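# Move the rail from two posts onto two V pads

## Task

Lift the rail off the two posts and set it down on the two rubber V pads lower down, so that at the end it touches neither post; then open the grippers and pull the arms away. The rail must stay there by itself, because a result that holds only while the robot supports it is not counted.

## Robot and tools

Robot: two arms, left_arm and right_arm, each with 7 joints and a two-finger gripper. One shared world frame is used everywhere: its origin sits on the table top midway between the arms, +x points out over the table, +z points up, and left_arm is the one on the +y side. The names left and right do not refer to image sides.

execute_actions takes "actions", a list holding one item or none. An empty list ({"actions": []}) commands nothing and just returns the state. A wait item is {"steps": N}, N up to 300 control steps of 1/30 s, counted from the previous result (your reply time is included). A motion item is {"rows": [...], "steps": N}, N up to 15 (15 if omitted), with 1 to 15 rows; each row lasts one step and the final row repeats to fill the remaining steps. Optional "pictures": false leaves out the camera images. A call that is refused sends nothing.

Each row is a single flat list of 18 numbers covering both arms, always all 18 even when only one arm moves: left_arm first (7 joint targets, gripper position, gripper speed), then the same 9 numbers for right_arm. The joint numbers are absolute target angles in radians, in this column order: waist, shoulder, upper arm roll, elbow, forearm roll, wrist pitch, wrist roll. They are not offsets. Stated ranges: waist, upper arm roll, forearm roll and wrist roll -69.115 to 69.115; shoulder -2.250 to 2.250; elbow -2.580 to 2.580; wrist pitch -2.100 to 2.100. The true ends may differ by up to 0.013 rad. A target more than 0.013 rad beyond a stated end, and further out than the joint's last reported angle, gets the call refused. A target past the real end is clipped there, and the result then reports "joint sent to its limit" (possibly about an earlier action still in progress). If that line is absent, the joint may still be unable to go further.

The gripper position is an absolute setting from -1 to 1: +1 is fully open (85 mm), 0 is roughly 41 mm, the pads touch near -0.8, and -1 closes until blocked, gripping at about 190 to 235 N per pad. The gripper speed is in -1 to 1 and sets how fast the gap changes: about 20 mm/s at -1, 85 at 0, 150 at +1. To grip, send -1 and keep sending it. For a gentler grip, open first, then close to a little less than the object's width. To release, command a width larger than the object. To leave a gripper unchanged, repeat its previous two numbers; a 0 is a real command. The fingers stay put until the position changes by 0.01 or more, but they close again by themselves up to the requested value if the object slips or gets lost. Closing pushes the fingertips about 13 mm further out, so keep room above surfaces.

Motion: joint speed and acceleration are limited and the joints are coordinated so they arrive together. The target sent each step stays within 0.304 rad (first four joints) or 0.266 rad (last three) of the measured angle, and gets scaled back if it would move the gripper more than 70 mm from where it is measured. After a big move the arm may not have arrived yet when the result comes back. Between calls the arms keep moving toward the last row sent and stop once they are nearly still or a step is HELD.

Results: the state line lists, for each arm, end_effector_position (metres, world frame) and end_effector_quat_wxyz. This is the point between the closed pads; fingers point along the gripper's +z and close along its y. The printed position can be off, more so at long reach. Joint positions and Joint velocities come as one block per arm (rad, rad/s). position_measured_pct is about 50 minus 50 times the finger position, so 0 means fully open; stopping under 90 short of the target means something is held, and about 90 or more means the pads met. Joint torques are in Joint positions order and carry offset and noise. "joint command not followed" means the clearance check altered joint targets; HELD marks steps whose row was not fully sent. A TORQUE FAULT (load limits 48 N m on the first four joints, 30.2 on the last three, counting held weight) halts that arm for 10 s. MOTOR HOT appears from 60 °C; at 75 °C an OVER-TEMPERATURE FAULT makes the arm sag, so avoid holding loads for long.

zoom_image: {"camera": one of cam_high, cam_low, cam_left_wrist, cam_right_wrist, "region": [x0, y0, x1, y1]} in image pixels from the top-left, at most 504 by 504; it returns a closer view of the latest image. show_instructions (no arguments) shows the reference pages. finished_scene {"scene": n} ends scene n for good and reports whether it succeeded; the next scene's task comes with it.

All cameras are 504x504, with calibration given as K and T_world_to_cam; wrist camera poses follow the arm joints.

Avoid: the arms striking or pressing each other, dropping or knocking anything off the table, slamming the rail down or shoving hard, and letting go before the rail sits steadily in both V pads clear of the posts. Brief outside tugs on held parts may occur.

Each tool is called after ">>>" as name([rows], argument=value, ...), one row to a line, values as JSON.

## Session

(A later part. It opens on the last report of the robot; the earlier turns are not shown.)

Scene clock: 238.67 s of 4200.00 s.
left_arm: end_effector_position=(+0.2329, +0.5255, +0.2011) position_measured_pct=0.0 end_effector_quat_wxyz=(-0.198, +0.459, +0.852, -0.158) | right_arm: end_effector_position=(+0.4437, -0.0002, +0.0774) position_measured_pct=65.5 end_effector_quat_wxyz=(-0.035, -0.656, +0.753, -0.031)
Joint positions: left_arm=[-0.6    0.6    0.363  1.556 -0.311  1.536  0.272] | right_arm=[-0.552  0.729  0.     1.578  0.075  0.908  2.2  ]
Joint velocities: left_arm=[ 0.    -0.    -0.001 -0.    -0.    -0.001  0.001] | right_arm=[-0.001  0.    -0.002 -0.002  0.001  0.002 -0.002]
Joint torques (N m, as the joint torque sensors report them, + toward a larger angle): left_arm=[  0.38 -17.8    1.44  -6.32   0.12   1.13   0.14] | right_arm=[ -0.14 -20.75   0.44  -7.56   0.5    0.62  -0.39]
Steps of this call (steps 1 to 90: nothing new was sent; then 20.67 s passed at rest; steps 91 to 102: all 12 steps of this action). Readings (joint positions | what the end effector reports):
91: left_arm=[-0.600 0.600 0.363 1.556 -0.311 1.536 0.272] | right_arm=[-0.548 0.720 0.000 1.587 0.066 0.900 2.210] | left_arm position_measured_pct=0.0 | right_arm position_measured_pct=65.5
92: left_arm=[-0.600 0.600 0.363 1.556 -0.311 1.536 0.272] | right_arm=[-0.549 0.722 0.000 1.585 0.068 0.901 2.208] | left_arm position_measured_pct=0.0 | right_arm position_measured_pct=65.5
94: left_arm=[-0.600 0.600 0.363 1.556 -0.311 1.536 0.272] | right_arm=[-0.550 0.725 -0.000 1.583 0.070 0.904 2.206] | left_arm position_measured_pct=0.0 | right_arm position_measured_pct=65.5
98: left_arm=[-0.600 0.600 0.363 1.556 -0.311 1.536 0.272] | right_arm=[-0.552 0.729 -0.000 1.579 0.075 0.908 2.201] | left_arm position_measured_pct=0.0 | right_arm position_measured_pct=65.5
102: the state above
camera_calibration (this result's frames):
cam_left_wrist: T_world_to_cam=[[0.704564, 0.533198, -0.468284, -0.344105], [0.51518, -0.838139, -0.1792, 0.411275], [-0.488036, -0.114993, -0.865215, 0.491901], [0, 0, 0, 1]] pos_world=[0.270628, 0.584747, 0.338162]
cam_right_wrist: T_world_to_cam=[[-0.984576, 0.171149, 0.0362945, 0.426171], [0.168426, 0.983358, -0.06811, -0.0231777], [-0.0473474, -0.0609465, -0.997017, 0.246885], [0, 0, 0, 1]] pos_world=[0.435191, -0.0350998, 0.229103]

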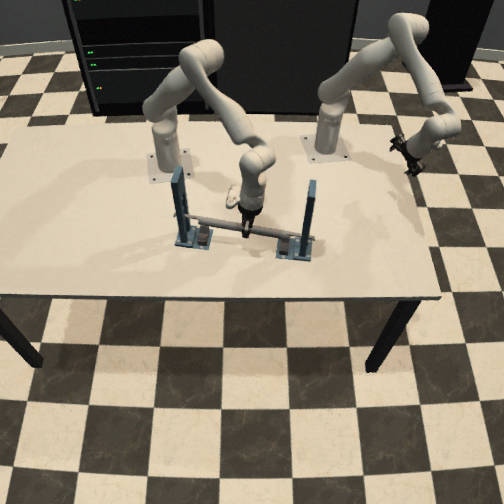

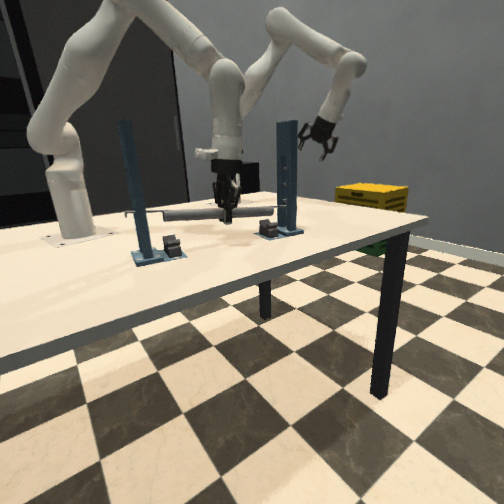

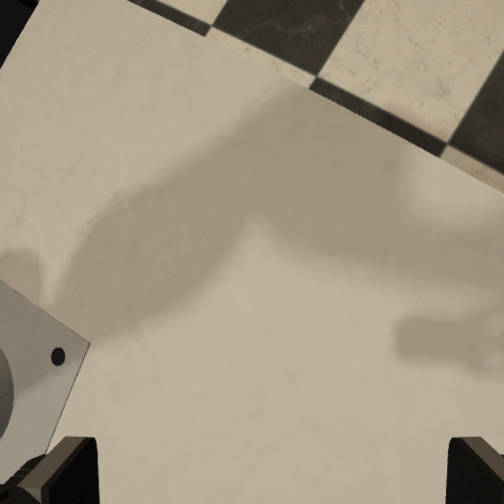

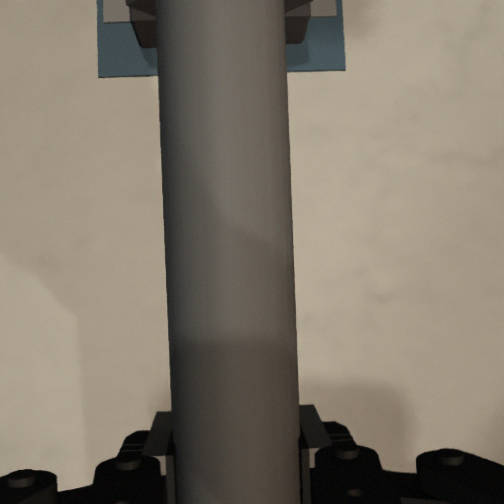

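>>> execute_actions([
  {"rows":[[-0.6,0.6,0.363,1.556,-0.311,1.536,0.272,1,0.5,-0.5643,0.746,0,1.5461,0.0729,0.9249,2.1899,-1,0],[-0.6,0.6,0.363,1.556,-0.311,1.536,0.272,1,0.5,-0.5643,0.746,0,1.5461,0.0729,0.9249,2.1899,-1,0],[-0.6,0.6,0.363,1.556,-0.311,1.536,0.272,1,0.5,-0.5643,0.746,0,1.5461,0.0729,0.9249,2.1899,-1,0],[-0.6,0.6,0.363,1.556,-0.311,1.536,0.272,1,0.5,-0.5643,0.746,0,1.5461,0.0729,0.9249,2.1899,-1,0],[-0.6,0.6,0.363,1.556,-0.311,1.536,0.272,1,0.5,-0.5766,0.7625,0,1.5139,0.0709,0.9413,2.1797,-1,0],[-0.6,0.6,0.363,1.556,-0.311,1.536,0.272,1,0.5,-0.5766,0.7625,0,1.5139,0.0709,0.9413,2.1797,-1,0],[-0.6,0.6,0.363,1.556,-0.311,1.536,0.272,1,0.5,-0.5766,0.7625,0,1.5139,0.0709,0.9413,2.1797,-1,0],[-0.6,0.6,0.363,1.556,-0.311,1.536,0.272,1,0.5,-0.5766,0.7625,0,1.5139,0.0709,0.9413,2.1797,-1,0],[-0.6,0.6,0.363,1.556,-0.311,1.536,0.272,1,0.5,-0.589,0.779,0,1.4816,0.0689,0.9577,2.1694,-1,0]],"steps":15},
])

>>> zoom_image(camera="cam_low", region=[90,110,330,280])

Scene clock: 246.67 s of 4200.00 s.
left_arm: end_effector_position=(+0.2329, +0.5255, +0.2011) position_measured_pct=0.0 end_effector_quat_wxyz=(-0.198, +0.459, +0.852, -0.158) | right_arm: end_effector_position=(+0.4486, +0.0318, +0.0749) position_measured_pct=65.5 end_effector_quat_wxyz=(-0.035, -0.656, +0.753, -0.031)
Joint positions: left_arm=[-0.6    0.6    0.363  1.556 -0.311  1.536  0.272] | right_arm=[-0.588  0.777 -0.001  1.483  0.069  0.957  2.17 ]
Joint velocities: left_arm=[ 0.     0.    -0.     0.     0.    -0.001 -0.001] | right_arm=[-0.009  0.011  0.009 -0.021  0.005  0.012 -0.003]
Joint torques (N m, as the joint torque sensors report them, + toward a larger angle): left_arm=[  0.43 -17.93   1.25  -6.21   0.25   1.15   0.22] | right_arm=[  0.2  -22.27   0.14  -7.12   0.55   0.79  -0.43]
Steps of this call (steps 1 to 15: the robot went on to your last target; steps 16 to 90: nothing new was sent; then 4.50 s passed at rest; steps 91 to 105: all 15 steps of this action). Readings (joint positions | what the end effector reports):
91: left_arm=[-0.600 0.600 0.363 1.556 -0.311 1.536 0.272] | right_arm=[-0.552 0.730 0.000 1.577 0.075 0.909 2.200] | left_arm position_measured_pct=0.0 | right_arm position_measured_pct=65.5
92: left_arm=[-0.600 0.600 0.363 1.556 -0.311 1.536 0.272] | right_arm=[-0.555 0.734 0.001 1.572 0.075 0.912 2.198] | left_arm position_measured_pct=0.0 | right_arm position_measured_pct=65.5
94: left_arm=[-0.600 0.600 0.363 1.556 -0.311 1.536 0.272] | right_arm=[-0.561 0.743 0.000 1.555 0.074 0.921 2.193] | left_arm position_measured_pct=0.0 | right_arm position_measured_pct=65.5
98: left_arm=[-0.600 0.600 0.363 1.556 -0.311 1.536 0.272] | right_arm=[-0.573 0.759 -0.000 1.522 0.071 0.937 2.182] | left_arm position_measured_pct=0.0 | right_arm position_measured_pct=65.5
105: the state above
camera_calibration (this result's frames):
cam_left_wrist: T_world_to_cam=[[0.704564, 0.533198, -0.468284, -0.344105], [0.51518, -0.838139, -0.1792, 0.411275], [-0.488036, -0.114993, -0.865215, 0.491901], [0, 0, 0, 1]] pos_world=[0.270628, 0.584747, 0.338162]
cam_right_wrist: T_world_to_cam=[[-0.984538, 0.171424, 0.0360426, 0.425556], [0.168782, 0.983393, -0.0667158, -0.0558848], [-0.0468807, -0.0596008, -0.997121, 0.246364], [0, 0, 0, 1]] pos_world=[0.439958, -0.00331035, 0.226588]

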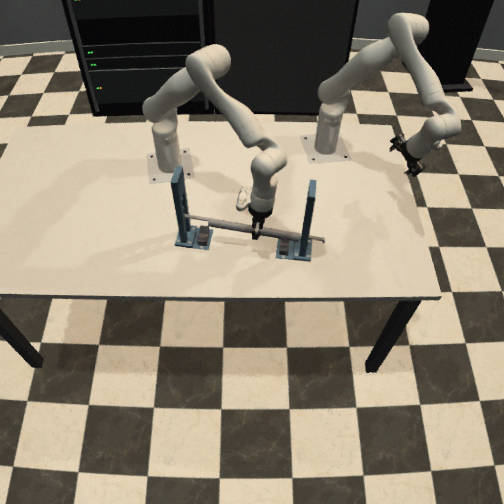

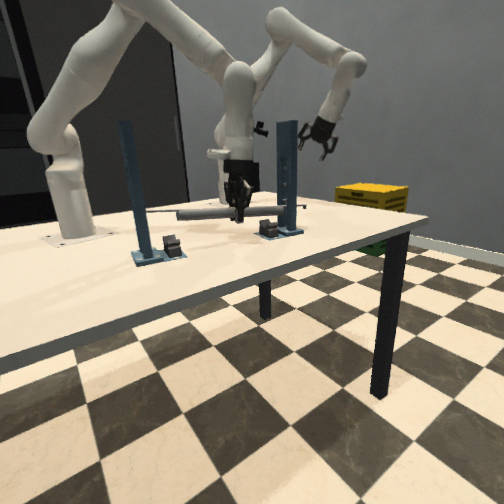

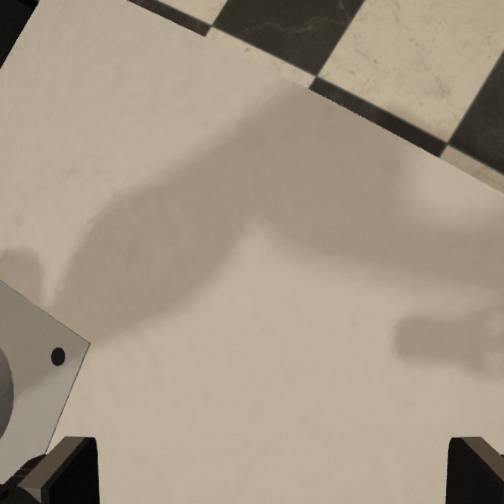

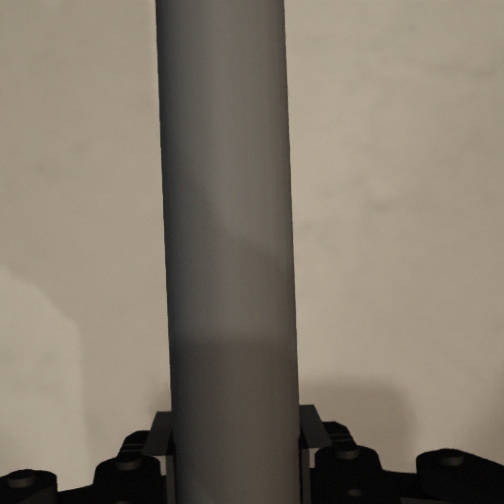

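Region (90, 110, 330, 280) of cam_low's 504x504 image, scaled by 2.100, with more detail than that image has; it fills the top 357 rows of this view, and the rest is white.

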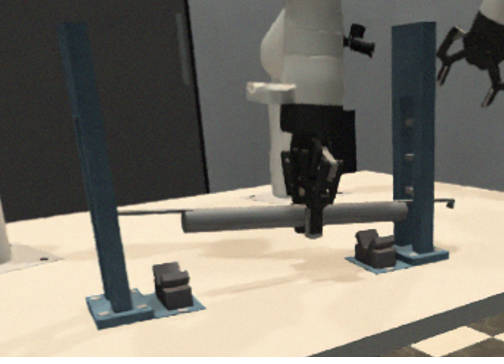

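>>> execute_actions(actions=[])

Scene clock: 256.83 s of 4200.00 s.
left_arm: end_effector_position=(+0.2329, +0.5255, +0.2011) position_measured_pct=0.0 end_effector_quat_wxyz=(-0.198, +0.459, +0.852, -0.158) | right_arm: end_effector_position=(+0.4485, +0.0318, +0.0743) position_measured_pct=65.5 end_effector_quat_wxyz=(-0.035, -0.656, +0.753, -0.031)
Joint positions: left_arm=[-0.6    0.6    0.363  1.556 -0.311  1.536  0.272] | right_arm=[-0.589  0.779 -0.     1.482  0.069  0.958  2.169]
Joint velocities: left_arm=[-0.001 -0.     0.003 -0.    -0.     0.001  0.   ] | right_arm=[ 0.     0.001 -0.001  0.001 -0.    -0.002  0.   ]
Joint torques (N m, as the joint torque sensors report them, + toward a larger angle): left_arm=[  0.33 -17.96   0.99  -6.16   0.21   1.31   0.17] | right_arm=[ -0.42 -22.12   0.46  -7.62   0.55   0.8   -0.27]
Steps of this call (steps 1 to 15: the robot went on to your last target; steps 16 to 90: nothing new was sent; then 7.17 s passed at rest). Readings (joint positions | what the end effector reports):
1: left_arm=[-0.600 0.600 0.363 1.556 -0.311 1.536 0.272] | right_arm=[-0.588 0.778 -0.000 1.482 0.069 0.957 2.169] | left_arm position_measured_pct=0.0 | right_arm position_measured_pct=65.5
2: left_arm=[-0.600 0.600 0.363 1.556 -0.311 1.536 0.272] | right_arm=[-0.588 0.778 -0.000 1.482 0.069 0.958 2.169] | left_arm position_measured_pct=0.0 | right_arm position_measured_pct=65.5
4: left_arm=[-0.600 0.600 0.363 1.556 -0.311 1.536 0.272] | right_arm=[-0.589 0.778 -0.000 1.482 0.069 0.958 2.169] | left_arm position_measured_pct=0.0 | right_arm position_measured_pct=65.5
8: left_arm=[-0.600 0.600 0.363 1.556 -0.311 1.536 0.272] | right_arm=[-0.589 0.779 -0.000 1.482 0.069 0.958 2.169] | left_arm position_measured_pct=0.0 | right_arm position_measured_pct=65.5
90: the state above
All arms were judged still, so your last target was given up. Only a new action makes them travel on or press farther. Fingers that are still opening or closing keep moving.
camera_calibration (this result's frames):
cam_left_wrist: T_world_to_cam=[[0.704564, 0.533198, -0.468283, -0.344105], [0.51518, -0.838139, -0.1792, 0.411275], [-0.488036, -0.114992, -0.865215, 0.491901], [0, 0, 0, 1]] pos_world=[0.270628, 0.584747, 0.338162]
cam_right_wrist: T_world_to_cam=[[-0.984581, 0.171112, 0.0363489, 0.425488], [0.168377, 0.983354, -0.0682985, -0.0556411], [-0.0474305, -0.061125, -0.997003, 0.246002], [0, 0, 0, 1]] pos_world=[0.439964, -0.00305439, 0.225998]

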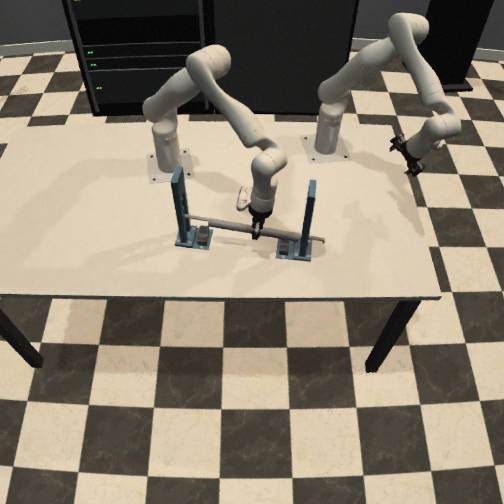

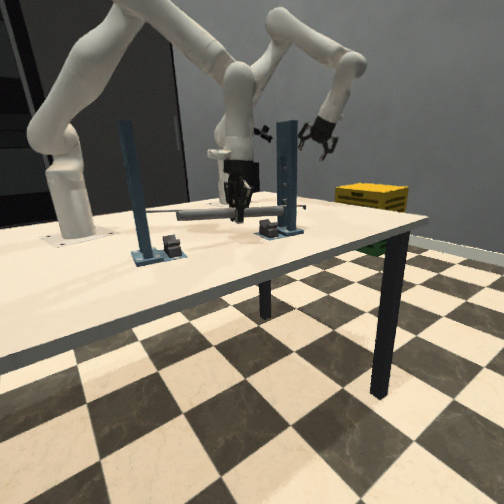

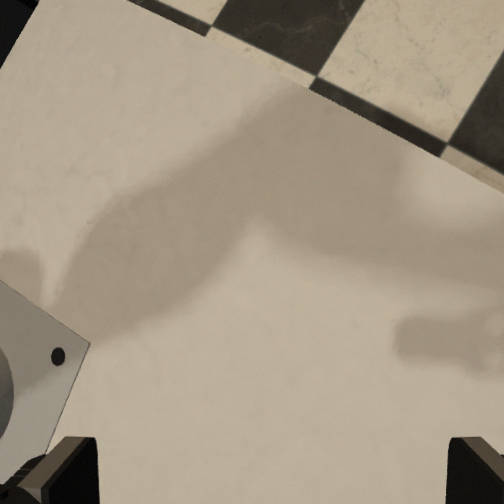

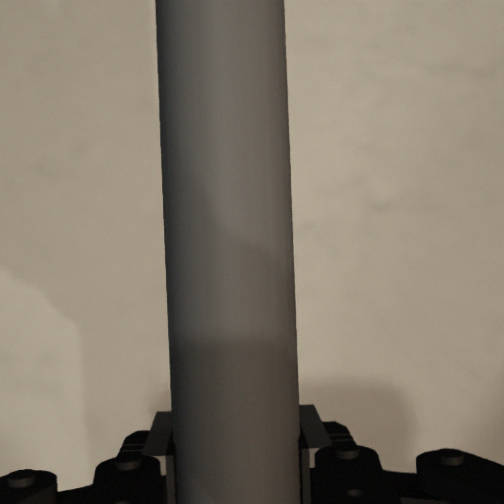

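>>> execute_actions([
  {"rows":[[-0.6,0.6,0.363,1.556,-0.311,1.536,0.272,1,0.5,-0.6013,0.7955,0,1.4493,0.0669,0.9741,2.1592,-1,0]],"steps":15},
])

>>> zoom_image(camera="cam_low", region=[90, 150, 330, 280])

>>> zoom_image(camera="cam_high", region=[155, 160, 335, 270])

Scene clock: 260.37 s of 4200.00 s.
left_arm: end_effector_position=(+0.2329, +0.5255, +0.2011) position_measured_pct=0.0 end_effector_quat_wxyz=(-0.198, +0.459, +0.852, -0.158) | right_arm: end_effector_position=(+0.4495, +0.0425, +0.0733) position_measured_pct=65.5 end_effector_quat_wxyz=(-0.035, -0.656, +0.753, -0.031)
Joint positions: left_arm=[-0.6    0.6    0.363  1.556 -0.311  1.536  0.272] | right_arm=[-0.601  0.795 -0.     1.449  0.067  0.974  2.159]
Joint velocities: left_arm=[ 0.    -0.    -0.001 -0.     0.001  0.    -0.   ] | right_arm=[-0.001  0.001  0.     0.     0.     0.001 -0.   ]
Joint torques (N m, as the joint torque sensors report them, + toward a larger angle): left_arm=[  0.32 -17.87   1.5   -6.64   0.28   1.13   0.11] | right_arm=[ -0.14 -22.56   0.57  -7.82   0.5    0.78  -0.52]
Steps of this call (steps 1 to 90: nothing new was sent; then 0.03 s passed at rest; steps 91 to 105: all 15 steps of this action). Readings (joint positions | what the end effector reports):
91: left_arm=[-0.600 0.600 0.363 1.556 -0.311 1.536 0.272] | right_arm=[-0.590 0.780 0.000 1.481 0.069 0.958 2.169] | left_arm position_measured_pct=0.0 | right_arm position_measured_pct=65.5
92: left_arm=[-0.600 0.600 0.363 1.556 -0.311 1.536 0.272] | right_arm=[-0.592 0.783 0.001 1.475 0.069 0.961 2.168] | left_arm position_measured_pct=0.0 | right_arm position_measured_pct=65.5
94: left_arm=[-0.600 0.600 0.363 1.556 -0.311 1.536 0.272] | right_arm=[-0.598 0.792 0.000 1.458 0.068 0.970 2.162] | left_arm position_measured_pct=0.0 | right_arm position_measured_pct=65.5
98: left_arm=[-0.600 0.600 0.363 1.556 -0.311 1.536 0.272] | right_arm=[-0.601 0.794 -0.000 1.450 0.067 0.974 2.159] | left_arm position_measured_pct=0.0 | right_arm position_measured_pct=65.5
105: the state above
camera_calibration (this result's frames):
cam_left_wrist: T_world_to_cam=[[0.704564, 0.533198, -0.468284, -0.344105], [0.51518, -0.838139, -0.1792, 0.411275], [-0.488036, -0.114993, -0.865215, 0.491901], [0, 0, 0, 1]] pos_world=[0.270628, 0.584747, 0.338162]
cam_right_wrist: T_world_to_cam=[[-0.984574, 0.17115, 0.0363579, 0.424725], [0.168422, 0.983356, -0.0681555, -0.0663712], [-0.0474176, -0.0609806, -0.997012, 0.245689], [0, 0, 0, 1]] pos_world=[0.441002, 0.00755701, 0.224989]

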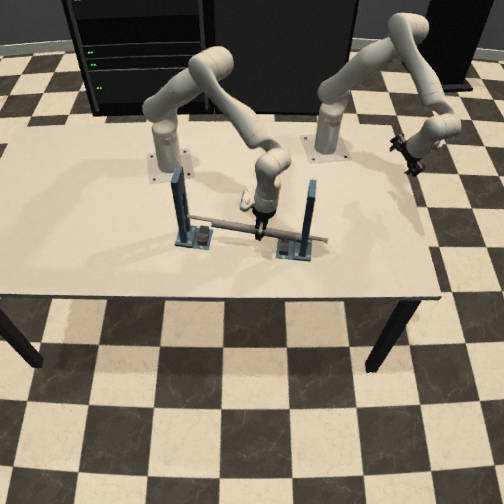

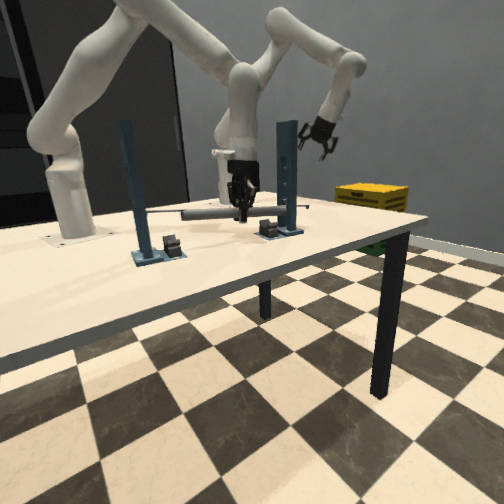

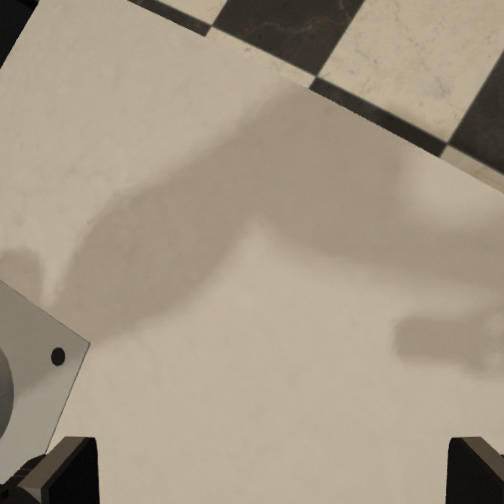

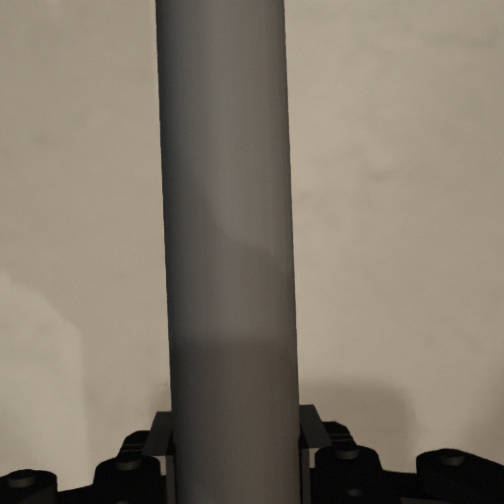

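Region (90, 150, 330, 280) of cam_low's 504x504 image, scaled by 2.100, with more detail than that image has; it fills the top 273 rows of this view, and the rest is white.

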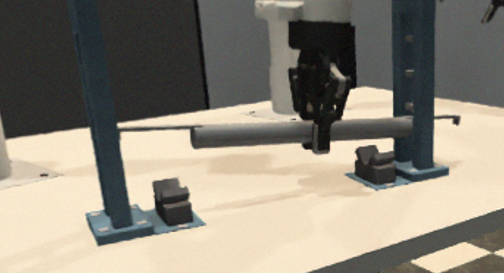

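Region (155, 160, 335, 270) of cam_high's 504x504 image, scaled by 2.800, with more detail than that image has.

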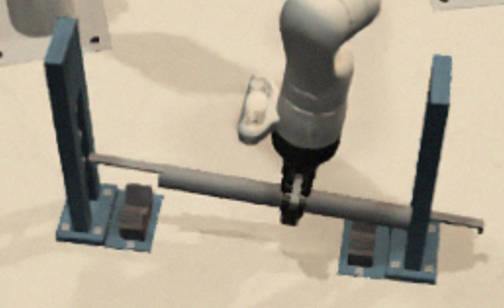

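>>> zoom_image(camera="cam_high", region=[165, 190, 225, 250])

>>> zoom_image(camera="cam_low", region=[250, 170, 330, 250])

Region (165, 190, 225, 250) of cam_high's 504x504 image, scaled by 8.400, with more detail than that image has.

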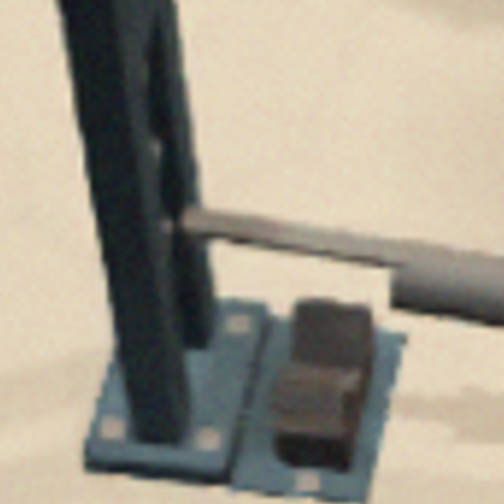

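Region (250, 170, 330, 250) of cam_low's 504x504 image, scaled by 6.300, with more detail than that image has.

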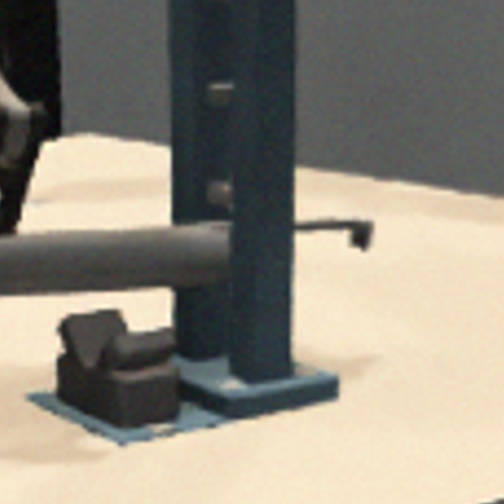

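>>> execute_actions([
  {"rows":[[-0.6,0.6,0.363,1.556,-0.311,1.536,0.272,1,0.5,-0.5958,0.7924,0,1.4661,0.0558,0.9475,2.1713,-1,0],[-0.6,0.6,0.363,1.556,-0.311,1.536,0.272,1,0.5,-0.5958,0.7924,0,1.4661,0.0558,0.9475,2.1713,-1,0],[-0.6,0.6,0.363,1.556,-0.311,1.536,0.272,1,0.5,-0.5903,0.7892,0,1.4829,0.0446,0.921,2.1834,-1,0],[-0.6,0.6,0.363,1.556,-0.311,1.536,0.272,1,0.5,-0.5903,0.7892,0,1.4829,0.0446,0.921,2.1834,-1,0],[-0.6,0.6,0.363,1.556,-0.311,1.536,0.272,1,0.5,-0.5849,0.7861,0,1.4998,0.0335,0.8944,2.1955,-1,0]],"steps":15},
])

>>> zoom_image(camera="cam_low", region=[90, 150, 330, 280])

>>> zoom_image(camera="cam_high", region=[165, 190, 225, 250])

Scene clock: 272.17 s of 4200.00 s.
left_arm: end_effector_position=(+0.2329, +0.5255, +0.2011) position_measured_pct=0.0 end_effector_quat_wxyz=(-0.198, +0.459, +0.852, -0.158) | right_arm: end_effector_position=(+0.4491, +0.0429, +0.0649) position_measured_pct=65.5 end_effector_quat_wxyz=(-0.018, -0.658, +0.753, -0.014)
Joint positions: left_arm=[-0.6    0.6    0.363  1.556 -0.311  1.536  0.272] | right_arm=[-0.585  0.786  0.     1.5    0.034  0.894  2.195]
Joint velocities: left_arm=[ 0.     0.     0.002  0.    -0.001 -0.     0.001] | right_arm=[ 0.002 -0.003  0.     0.001 -0.    -0.003 -0.001]
Joint torques (N m, as the joint torque sensors report them, + toward a larger angle): left_arm=[  0.23 -17.87   1.43  -6.15   0.24   1.13   0.09] | right_arm=[ -0.21 -21.96  -0.12  -8.3    0.33   0.63  -0.34]
Steps of this call (steps 1 to 15: the robot went on to your last target; steps 16 to 90: nothing new was sent; then 8.30 s passed at rest; steps 91 to 105: all 15 steps of this action). Readings (joint positions | what the end effector reports):
91: left_arm=[-0.600 0.600 0.363 1.556 -0.311 1.536 0.272] | right_arm=[-0.601 0.795 -0.000 1.450 0.066 0.973 2.160] | left_arm position_measured_pct=0.0 | right_arm position_measured_pct=65.5
92: left_arm=[-0.600 0.600 0.363 1.556 -0.311 1.536 0.272] | right_arm=[-0.599 0.794 -0.000 1.455 0.063 0.965 2.163] | left_arm position_measured_pct=0.0 | right_arm position_measured_pct=65.5
94: left_arm=[-0.600 0.600 0.363 1.556 -0.311 1.536 0.272] | right_arm=[-0.594 0.791 -0.000 1.468 0.055 0.944 2.173] | left_arm position_measured_pct=0.0 | right_arm position_measured_pct=65.5
98: left_arm=[-0.600 0.600 0.363 1.556 -0.311 1.536 0.272] | right_arm=[-0.586 0.787 0.000 1.495 0.036 0.901 2.193] | left_arm position_measured_pct=0.0 | right_arm position_measured_pct=65.5
105: the state above
camera_calibration (this result's frames):
cam_left_wrist: T_world_to_cam=[[0.704564, 0.533198, -0.468284, -0.344105], [0.51518, -0.838139, -0.1792, 0.411275], [-0.488036, -0.114993, -0.865215, 0.491901], [0, 0, 0, 1]] pos_world=[0.270628, 0.584747, 0.338162]
cam_right_wrist: T_world_to_cam=[[-0.985031, 0.167556, 0.040475, 0.424597], [0.166826, 0.985767, -0.0208097, -0.0697817], [-0.0433857, -0.0137459, -0.998964, 0.233671], [0, 0, 0, 1]] pos_world=[0.440021, 0.000856534, 0.214791]

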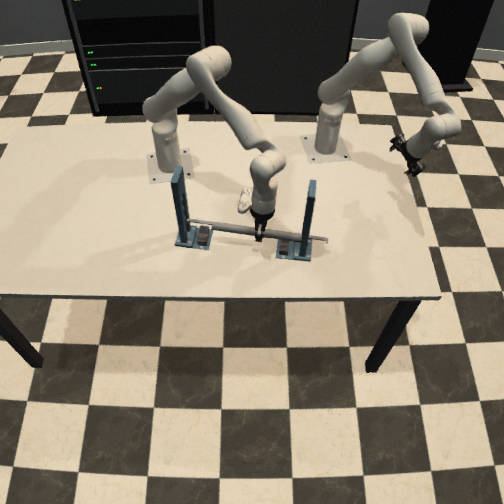

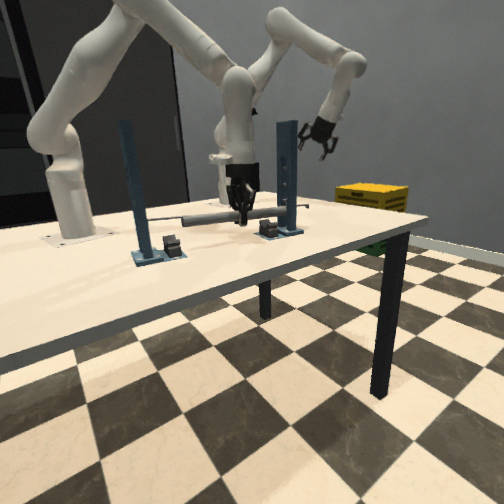

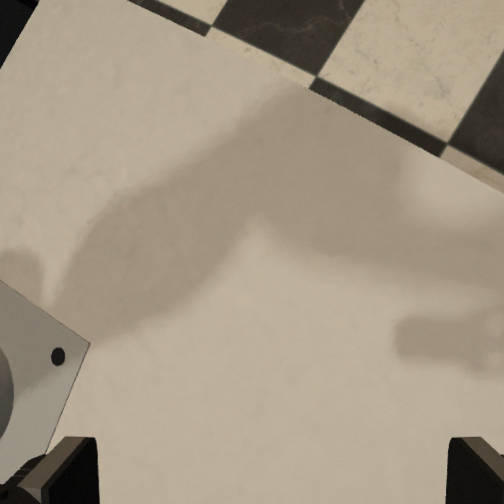

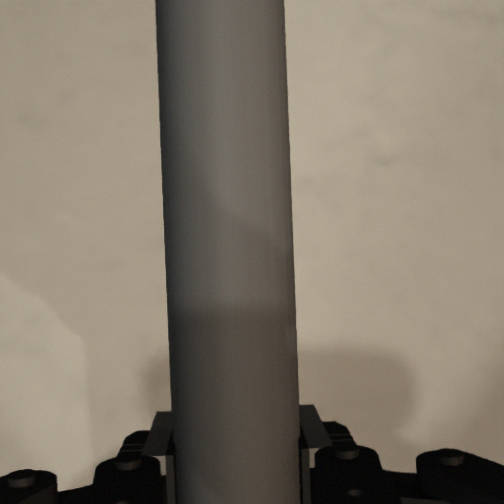

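Region (90, 150, 330, 280) of cam_low's 504x504 image, scaled by 2.100, with more detail than that image has; it fills the top 273 rows of this view, and the rest is white.

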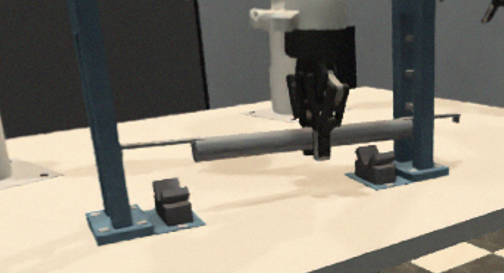

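Region (165, 190, 225, 250) of cam_high's 504x504 image, scaled by 8.400, with more detail than that image has.

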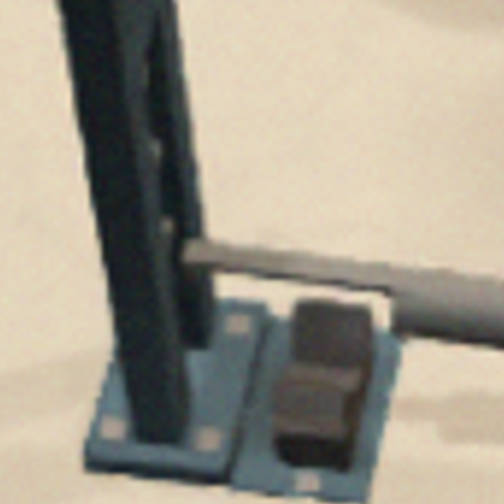

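Clean; A hook passed the rung. Continue to level.

>>> execute_actions([
  {"rows":[[-0.6,0.6,0.363,1.556,-0.311,1.536,0.272,1,0.5,-0.5794,0.783,0,1.5166,0.0223,0.8678,2.2076,-1,0],[-0.6,0.6,0.363,1.556,-0.311,1.536,0.272,1,0.5,-0.5794,0.783,0,1.5166,0.0223,0.8678,2.2076,-1,0],[-0.6,0.6,0.363,1.556,-0.311,1.536,0.272,1,0.5,-0.5739,0.7798,0,1.5334,0.0112,0.8413,2.2197,-1,0],[-0.6,0.6,0.363,1.556,-0.311,1.536,0.272,1,0.5,-0.5739,0.7798,0,1.5334,0.0112,0.8413,2.2197,-1,0],[-0.6,0.6,0.363,1.556,-0.311,1.536,0.272,1,0.5,-0.5684,0.7767,0,1.5502,0,0.8147,2.2318,-1,0]],"steps":15},
])

>>> zoom_image(camera="cam_low", region=[90, 150, 330, 280])

>>> zoom_image(camera="cam_high", region=[155, 160, 335, 270])

Scene clock: 276.63 s of 4200.00 s.
left_arm: end_effector_position=(+0.2329, +0.5255, +0.2011) position_measured_pct=0.0 end_effector_quat_wxyz=(-0.198, +0.459, +0.852, -0.158) | right_arm: end_effector_position=(+0.4494, +0.0426, +0.0578) position_measured_pct=65.5 end_effector_quat_wxyz=(-0.000, -0.657, +0.754, -0.000)
Joint positions: left_arm=[-0.6    0.6    0.363  1.556 -0.311  1.536  0.272] | right_arm=[-0.569  0.777  0.     1.55   0.     0.815  2.232]
Joint velocities: left_arm=[ 0.001 -0.    -0.    -0.    -0.    -0.001  0.001] | right_arm=[ 0.003 -0.004 -0.     0.001 -0.    -0.002 -0.   ]
Joint torques (N m, as the joint torque sensors report them, + toward a larger angle): left_arm=[  0.33 -17.63   1.38  -6.28   0.2    1.26   0.16] | right_arm=[ -0.31 -22.46   0.2   -7.24   0.05   0.23  -0.25]
Steps of this call (steps 1 to 15: the robot went on to your last target; steps 16 to 90: nothing new was sent; then 0.97 s passed at rest; steps 91 to 105: all 15 steps of this action). Readings (joint positions | what the end effector reports):
91: left_arm=[-0.600 0.600 0.363 1.556 -0.311 1.536 0.272] | right_arm=[-0.584 0.786 -0.000 1.501 0.033 0.893 2.196] | left_arm position_measured_pct=0.0 | right_arm position_measured_pct=65.5
92: left_arm=[-0.600 0.600 0.363 1.556 -0.311 1.536 0.272] | right_arm=[-0.583 0.784 -0.000 1.506 0.030 0.886 2.199] | left_arm position_measured_pct=0.0 | right_arm position_measured_pct=65.5
94: left_arm=[-0.600 0.600 0.363 1.556 -0.311 1.536 0.272] | right_arm=[-0.578 0.782 -0.000 1.519 0.021 0.865 2.209] | left_arm position_measured_pct=0.0 | right_arm position_measured_pct=65.5
98: left_arm=[-0.600 0.600 0.363 1.556 -0.311 1.536 0.272] | right_arm=[-0.570 0.778 0.000 1.546 0.003 0.821 2.229] | left_arm position_measured_pct=0.0 | right_arm position_measured_pct=65.5
105: the state above
camera_calibration (this result's frames):
cam_left_wrist: T_world_to_cam=[[0.704564, 0.533198, -0.468284, -0.344105], [0.515181, -0.838139, -0.1792, 0.411275], [-0.488036, -0.114993, -0.865215, 0.491901], [0, 0, 0, 1]] pos_world=[0.270628, 0.584747, 0.338162]
cam_right_wrist: T_world_to_cam=[[-0.985092, 0.167381, 0.0397245, 0.425382], [0.168463, 0.985374, 0.0256523, -0.0730543], [-0.0348498, 0.031962, -0.998881, 0.220793], [0, 0, 0, 1]] pos_world=[0.439042, -0.00627196, 0.205521]

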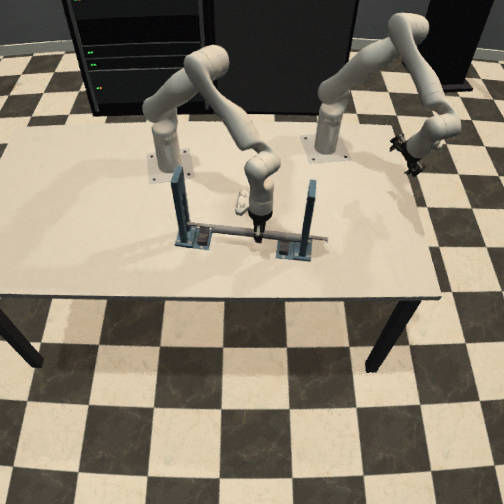

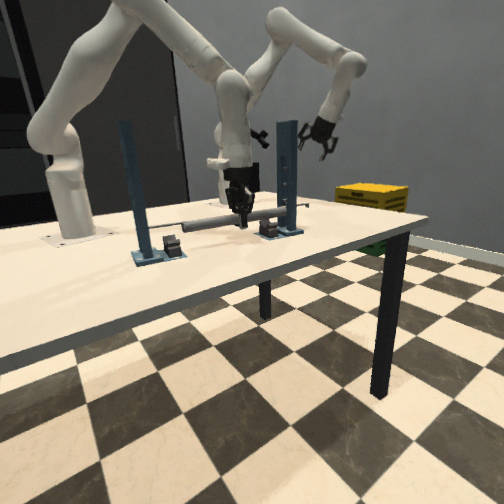

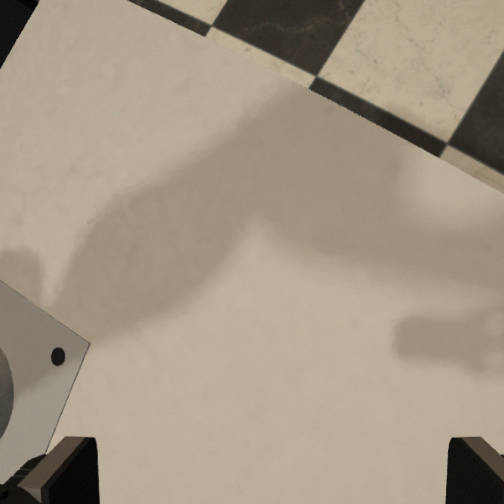

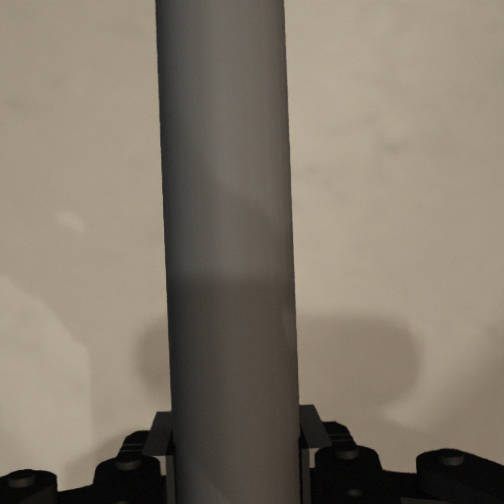

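Region (90, 150, 330, 280) of cam_low's 504x504 image, scaled by 2.100, with more detail than that image has; it fills the top 273 rows of this view, and the rest is white.

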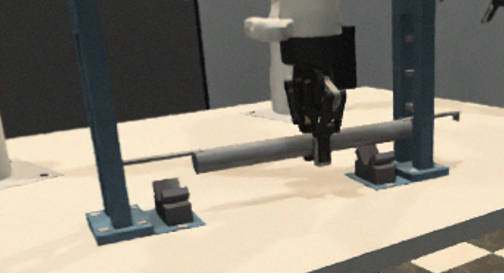

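Region (155, 160, 335, 270) of cam_high's 504x504 image, scaled by 2.800, with more detail than that image has.

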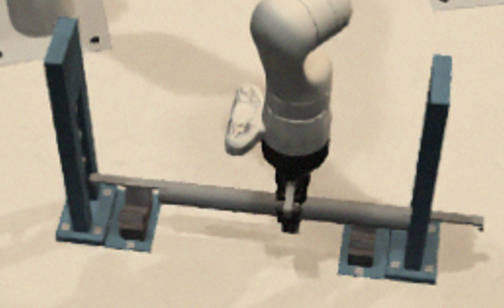

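>>> execute_actions([
  {"rows":[[-0.6,0.6,0.363,1.556,-0.311,1.536,0.272,1,0.5,-0.5553,0.760,0,1.5805,0,0.8,2.245,-1,0],[-0.6,0.6,0.363,1.556,-0.311,1.536,0.272,1,0.5,-0.5553,0.760,0,1.5805,0,0.8,2.245,-1,0],[-0.6,0.6,0.363,1.556,-0.311,1.536,0.272,1,0.5,-0.5553,0.760,0,1.5805,0,0.8,2.245,-1,0],[-0.6,0.6,0.363,1.556,-0.311,1.536,0.272,1,0.5,-0.5423,0.7453,0,1.612,0,0.7843,2.2579,-1,0],[-0.6,0.6,0.363,1.556,-0.311,1.536,0.272,1,0.5,-0.5423,0.7453,0,1.612,0,0.7843,2.2579,-1,0],[-0.6,0.6,0.363,1.556,-0.311,1.536,0.272,1,0.5,-0.5423,0.7453,0,1.612,0,0.7843,2.2579,-1,0],[-0.6,0.6,0.363,1.556,-0.311,1.536,0.272,1,0.5,-0.5287,0.732,0,1.6425,0,0.7671,2.2714,-1,0],[-0.6,0.6,0.363,1.556,-0.311,1.536,0.272,1,0.5,-0.5287,0.732,0,1.6425,0,0.7671,2.2714,-1,0],[-0.6,0.6,0.363,1.556,-0.311,1.536,0.272,1,0.5,-0.5287,0.732,0,1.6425,0,0.7671,2.2714,-1,0],[-0.6,0.6,0.363,1.556,-0.311,1.536,0.272,1,0.5,-0.515,0.7188,0,1.6724,0,0.7504,2.285,-1,0]],"steps":15},
])

>>> zoom_image(camera="cam_low", region=[90, 150, 330, 280])

>>> zoom_image(camera="cam_high", region=[155, 160, 335, 270])

Scene clock: 290.43 s of 4200.00 s.
left_arm: end_effector_position=(+0.2329, +0.5255, +0.2011) position_measured_pct=0.0 end_effector_quat_wxyz=(-0.198, +0.459, +0.852, -0.158) | right_arm: end_effector_position=(+0.4432, +0.0001, +0.0596) position_measured_pct=65.5 end_effector_quat_wxyz=(-0.001, -0.657, +0.754, -0.000)
Joint positions: left_arm=[-0.6    0.6    0.363  1.556 -0.311  1.536  0.272] | right_arm=[-0.517  0.721  0.001  1.67   0.     0.752  2.284]
Joint velocities: left_arm=[-0.     0.     0.002 -0.     0.     0.     0.   ] | right_arm=[ 0.016 -0.011 -0.006  0.039 -0.005 -0.024  0.016]
Joint torques (N m, as the joint torque sensors report them, + toward a larger angle): left_arm=[  0.38 -17.72   1.32  -6.18   0.28   1.45   0.05] | right_arm=[ -1.22 -21.11  -0.31  -7.83   0.04   0.26  -0.43]
Steps of this call (steps 1 to 15: the robot went on to your last target; steps 16 to 90: nothing new was sent; then 10.30 s passed at rest; steps 91 to 105: all 15 steps of this action). Readings (joint positions | what the end effector reports):
91: left_arm=[-0.600 0.600 0.363 1.556 -0.311 1.536 0.272] | right_arm=[-0.568 0.776 -0.000 1.551 -0.000 0.814 2.232] | left_arm position_measured_pct=0.0 | right_arm position_measured_pct=65.5
92: left_arm=[-0.600 0.600 0.363 1.556 -0.311 1.536 0.272] | right_arm=[-0.565 0.772 -0.001 1.557 -0.000 0.811 2.234] | left_arm position_measured_pct=0.0 | right_arm position_measured_pct=65.5
94: left_arm=[-0.600 0.600 0.363 1.556 -0.311 1.536 0.272] | right_arm=[-0.557 0.762 -0.001 1.574 -0.000 0.803 2.242] | left_arm position_measured_pct=0.0 | right_arm position_measured_pct=65.5
98: left_arm=[-0.600 0.600 0.363 1.556 -0.311 1.536 0.272] | right_arm=[-0.540 0.744 -0.000 1.615 -0.000 0.782 2.259] | left_arm position_measured_pct=0.0 | right_arm position_measured_pct=65.5
105: the state above
camera_calibration (this result's frames):
cam_left_wrist: T_world_to_cam=[[0.704564, 0.533198, -0.468284, -0.344105], [0.51518, -0.838139, -0.1792, 0.411275], [-0.488036, -0.114993, -0.865215, 0.491901], [0, 0, 0, 1]] pos_world=[0.270628, 0.584747, 0.338162]
cam_right_wrist: T_world_to_cam=[[-0.985102, 0.167238, 0.040081, 0.426284], [0.168266, 0.985454, 0.0238072, -0.0300152], [-0.0355165, 0.0301968, -0.998913, 0.223974], [0, 0, 0, 1]] pos_world=[0.432938, -0.0484755, 0.207359]

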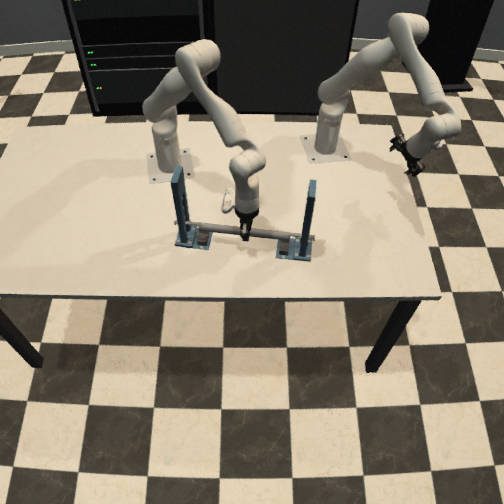

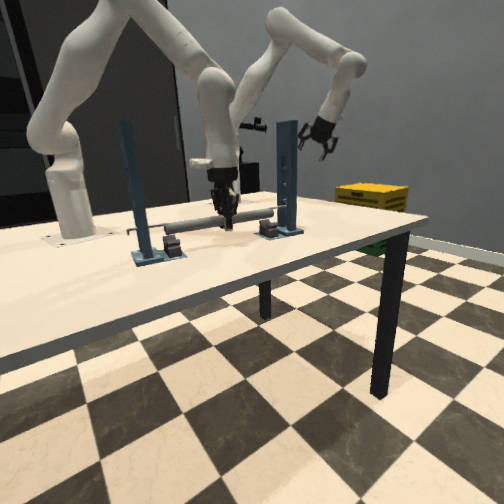

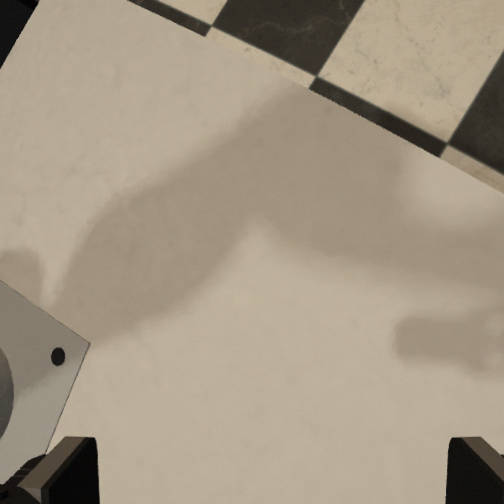

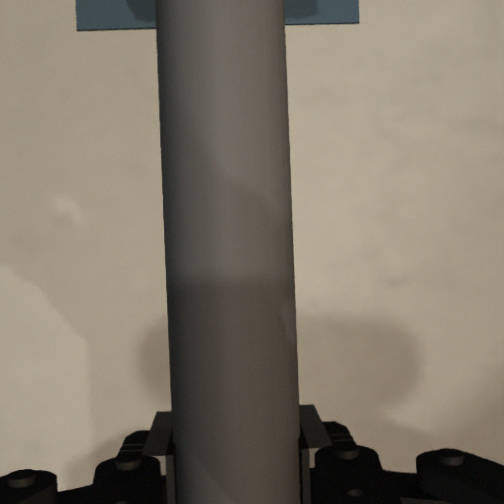

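Region (90, 150, 330, 280) of cam_low's 504x504 image, scaled by 2.100, with more detail than that image has; it fills the top 273 rows of this view, and the rest is white.

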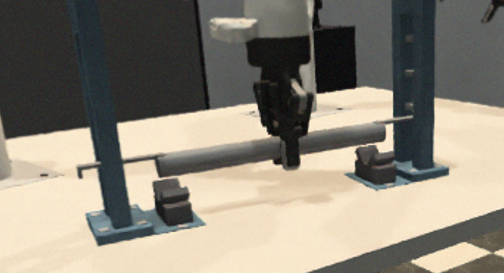

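Region (155, 160, 335, 270) of cam_high's 504x504 image, scaled by 2.800, with more detail than that image has.

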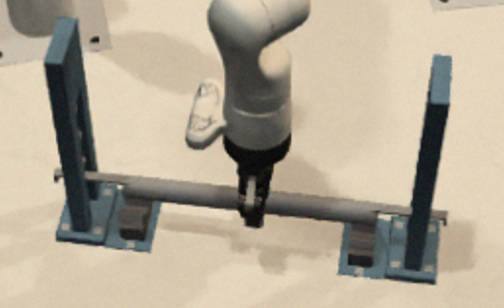

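>>> execute_actions([
  {"rows":[[-0.6,0.6,0.363,1.556,-0.311,1.536,0.272,1,0.5,-0.515,0.7277,0,1.6754,0,0.7385,2.285,-1,0],[-0.6,0.6,0.363,1.556,-0.311,1.536,0.272,1,0.5,-0.515,0.7277,0,1.6754,0,0.7385,2.285,-1,0],[-0.6,0.6,0.363,1.556,-0.311,1.536,0.272,1,0.5,-0.515,0.7277,0,1.6754,0,0.7385,2.285,-1,0],[-0.6,0.6,0.363,1.556,-0.311,1.536,0.272,1,0.5,-0.515,0.7365,0,1.6784,0,0.7267,2.285,-1,0],[-0.6,0.6,0.363,1.556,-0.311,1.536,0.272,1,0.5,-0.515,0.7365,0,1.6784,0,0.7267,2.285,-1,0],[-0.6,0.6,0.363,1.556,-0.311,1.536,0.272,1,0.5,-0.515,0.7365,0,1.6784,0,0.7267,2.285,-1,0],[-0.6,0.6,0.363,1.556,-0.311,1.536,0.272,1,0.5,-0.515,0.7454,0,1.6814,0,0.7148,2.285,-1,0],[-0.6,0.6,0.363,1.556,-0.311,1.536,0.272,1,0.5,-0.515,0.7454,0,1.6814,0,0.7148,2.285,-1,0],[-0.6,0.6,0.363,1.556,-0.311,1.536,0.272,1,0.5,-0.515,0.7454,0,1.6814,0,0.7148,2.285,-1,0],[-0.6,0.6,0.363,1.556,-0.311,1.536,0.272,1,0.5,-0.515,0.7542,0,1.6844,0,0.703,2.285,-1,0]],"steps":15},
])

>>> zoom_image(camera="cam_low", region=[90, 150, 330, 280])

Scene clock: 298.37 s of 4200.00 s.
left_arm: end_effector_position=(+0.2329, +0.5255, +0.2011) position_measured_pct=0.0 end_effector_quat_wxyz=(-0.198, +0.459, +0.852, -0.158) | right_arm: end_effector_position=(+0.4433, -0.0001, +0.0408) position_measured_pct=65.5 end_effector_quat_wxyz=(+0.000, -0.657, +0.754, +0.000)
Joint positions: left_arm=[-0.6    0.6    0.363  1.556 -0.311  1.536  0.272] | right_arm=[-0.515  0.753 -0.     1.684 -0.     0.704  2.285]
Joint velocities: left_arm=[ 0.    -0.    -0.001 -0.    -0.     0.     0.   ] | right_arm=[ 0.     0.009  0.001  0.    -0.001 -0.012  0.001]
Joint torques (N m, as the joint torque sensors report them, + toward a larger angle): left_arm=[  0.34 -17.85   1.34  -6.48   0.31   1.24   0.07] | right_arm=[ -0.16 -20.79   0.26  -7.24   0.45   0.41  -0.21]
Steps of this call (steps 1 to 15: the robot went on to your last target; steps 16 to 90: nothing new was sent; then 4.43 s passed at rest; steps 91 to 105: all 15 steps of this action). Readings (joint positions | what the end effector reports):
91: left_arm=[-0.600 0.600 0.363 1.556 -0.311 1.536 0.272] | right_arm=[-0.515 0.720 0.000 1.673 -0.000 0.749 2.285] | left_arm position_measured_pct=0.0 | right_arm position_measured_pct=65.5
92: left_arm=[-0.600 0.600 0.363 1.556 -0.311 1.536 0.272] | right_arm=[-0.515 0.723 0.000 1.673 0.000 0.745 2.285] | left_arm position_measured_pct=0.0 | right_arm position_measured_pct=65.5
94: left_arm=[-0.600 0.600 0.363 1.556 -0.311 1.536 0.272] | right_arm=[-0.515 0.728 -0.000 1.675 -0.000 0.739 2.285] | left_arm position_measured_pct=0.0 | right_arm position_measured_pct=65.5
98: left_arm=[-0.600 0.600 0.363 1.556 -0.311 1.536 0.272] | right_arm=[-0.515 0.740 0.000 1.679 0.000 0.723 2.285] | left_arm position_measured_pct=0.0 | right_arm position_measured_pct=65.5
105: the state above
camera_calibration (this result's frames):
cam_left_wrist: T_world_to_cam=[[0.704564, 0.533198, -0.468284, -0.344105], [0.51518, -0.838139, -0.1792, 0.411275], [-0.488036, -0.114993, -0.865215, 0.491901], [0, 0, 0, 1]] pos_world=[0.270628, 0.584747, 0.338162]
cam_right_wrist: T_world_to_cam=[[-0.985039, 0.167757, 0.0394294, 0.427136], [0.168845, 0.985297, 0.0260863, -0.0296561], [-0.0344735, 0.0323535, -0.998882, 0.204721], [0, 0, 0, 1]] pos_world=[0.43281, -0.0490585, 0.188424]

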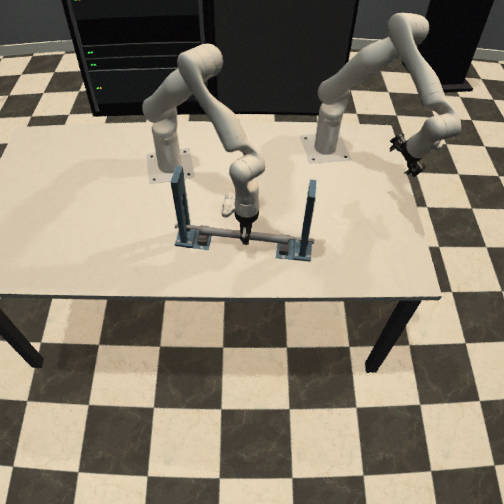

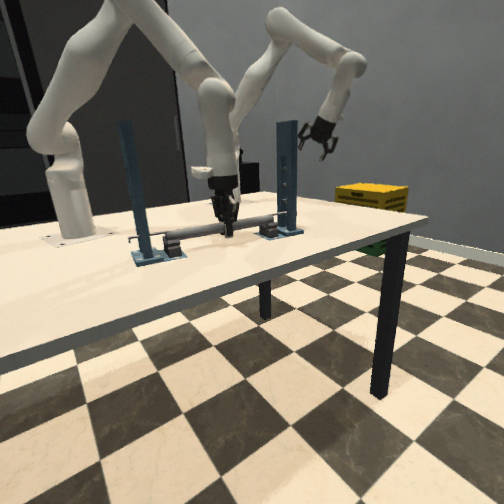

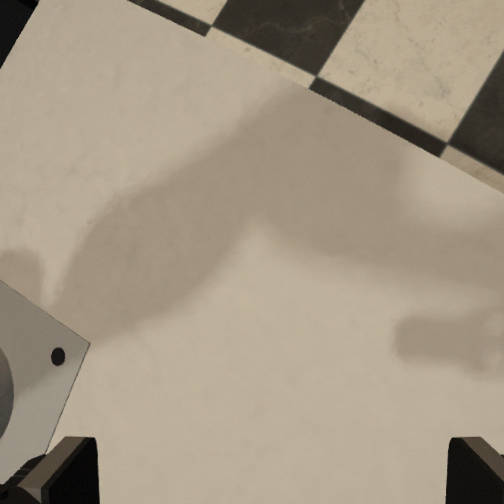

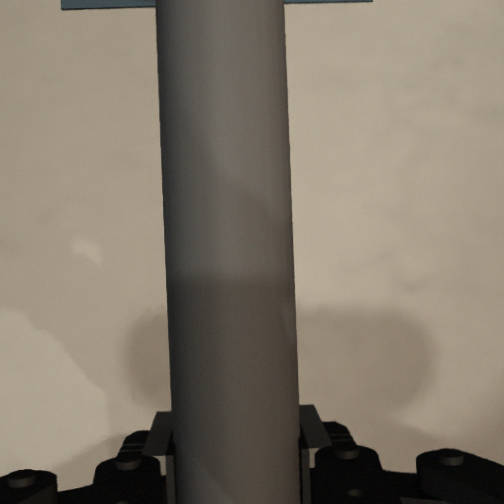

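Region (90, 150, 330, 280) of cam_low's 504x504 image, scaled by 2.100, with more detail than that image has; it fills the top 273 rows of this view, and the rest is white.

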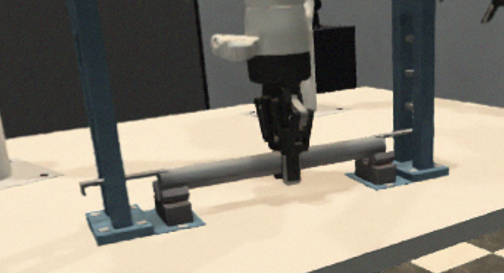

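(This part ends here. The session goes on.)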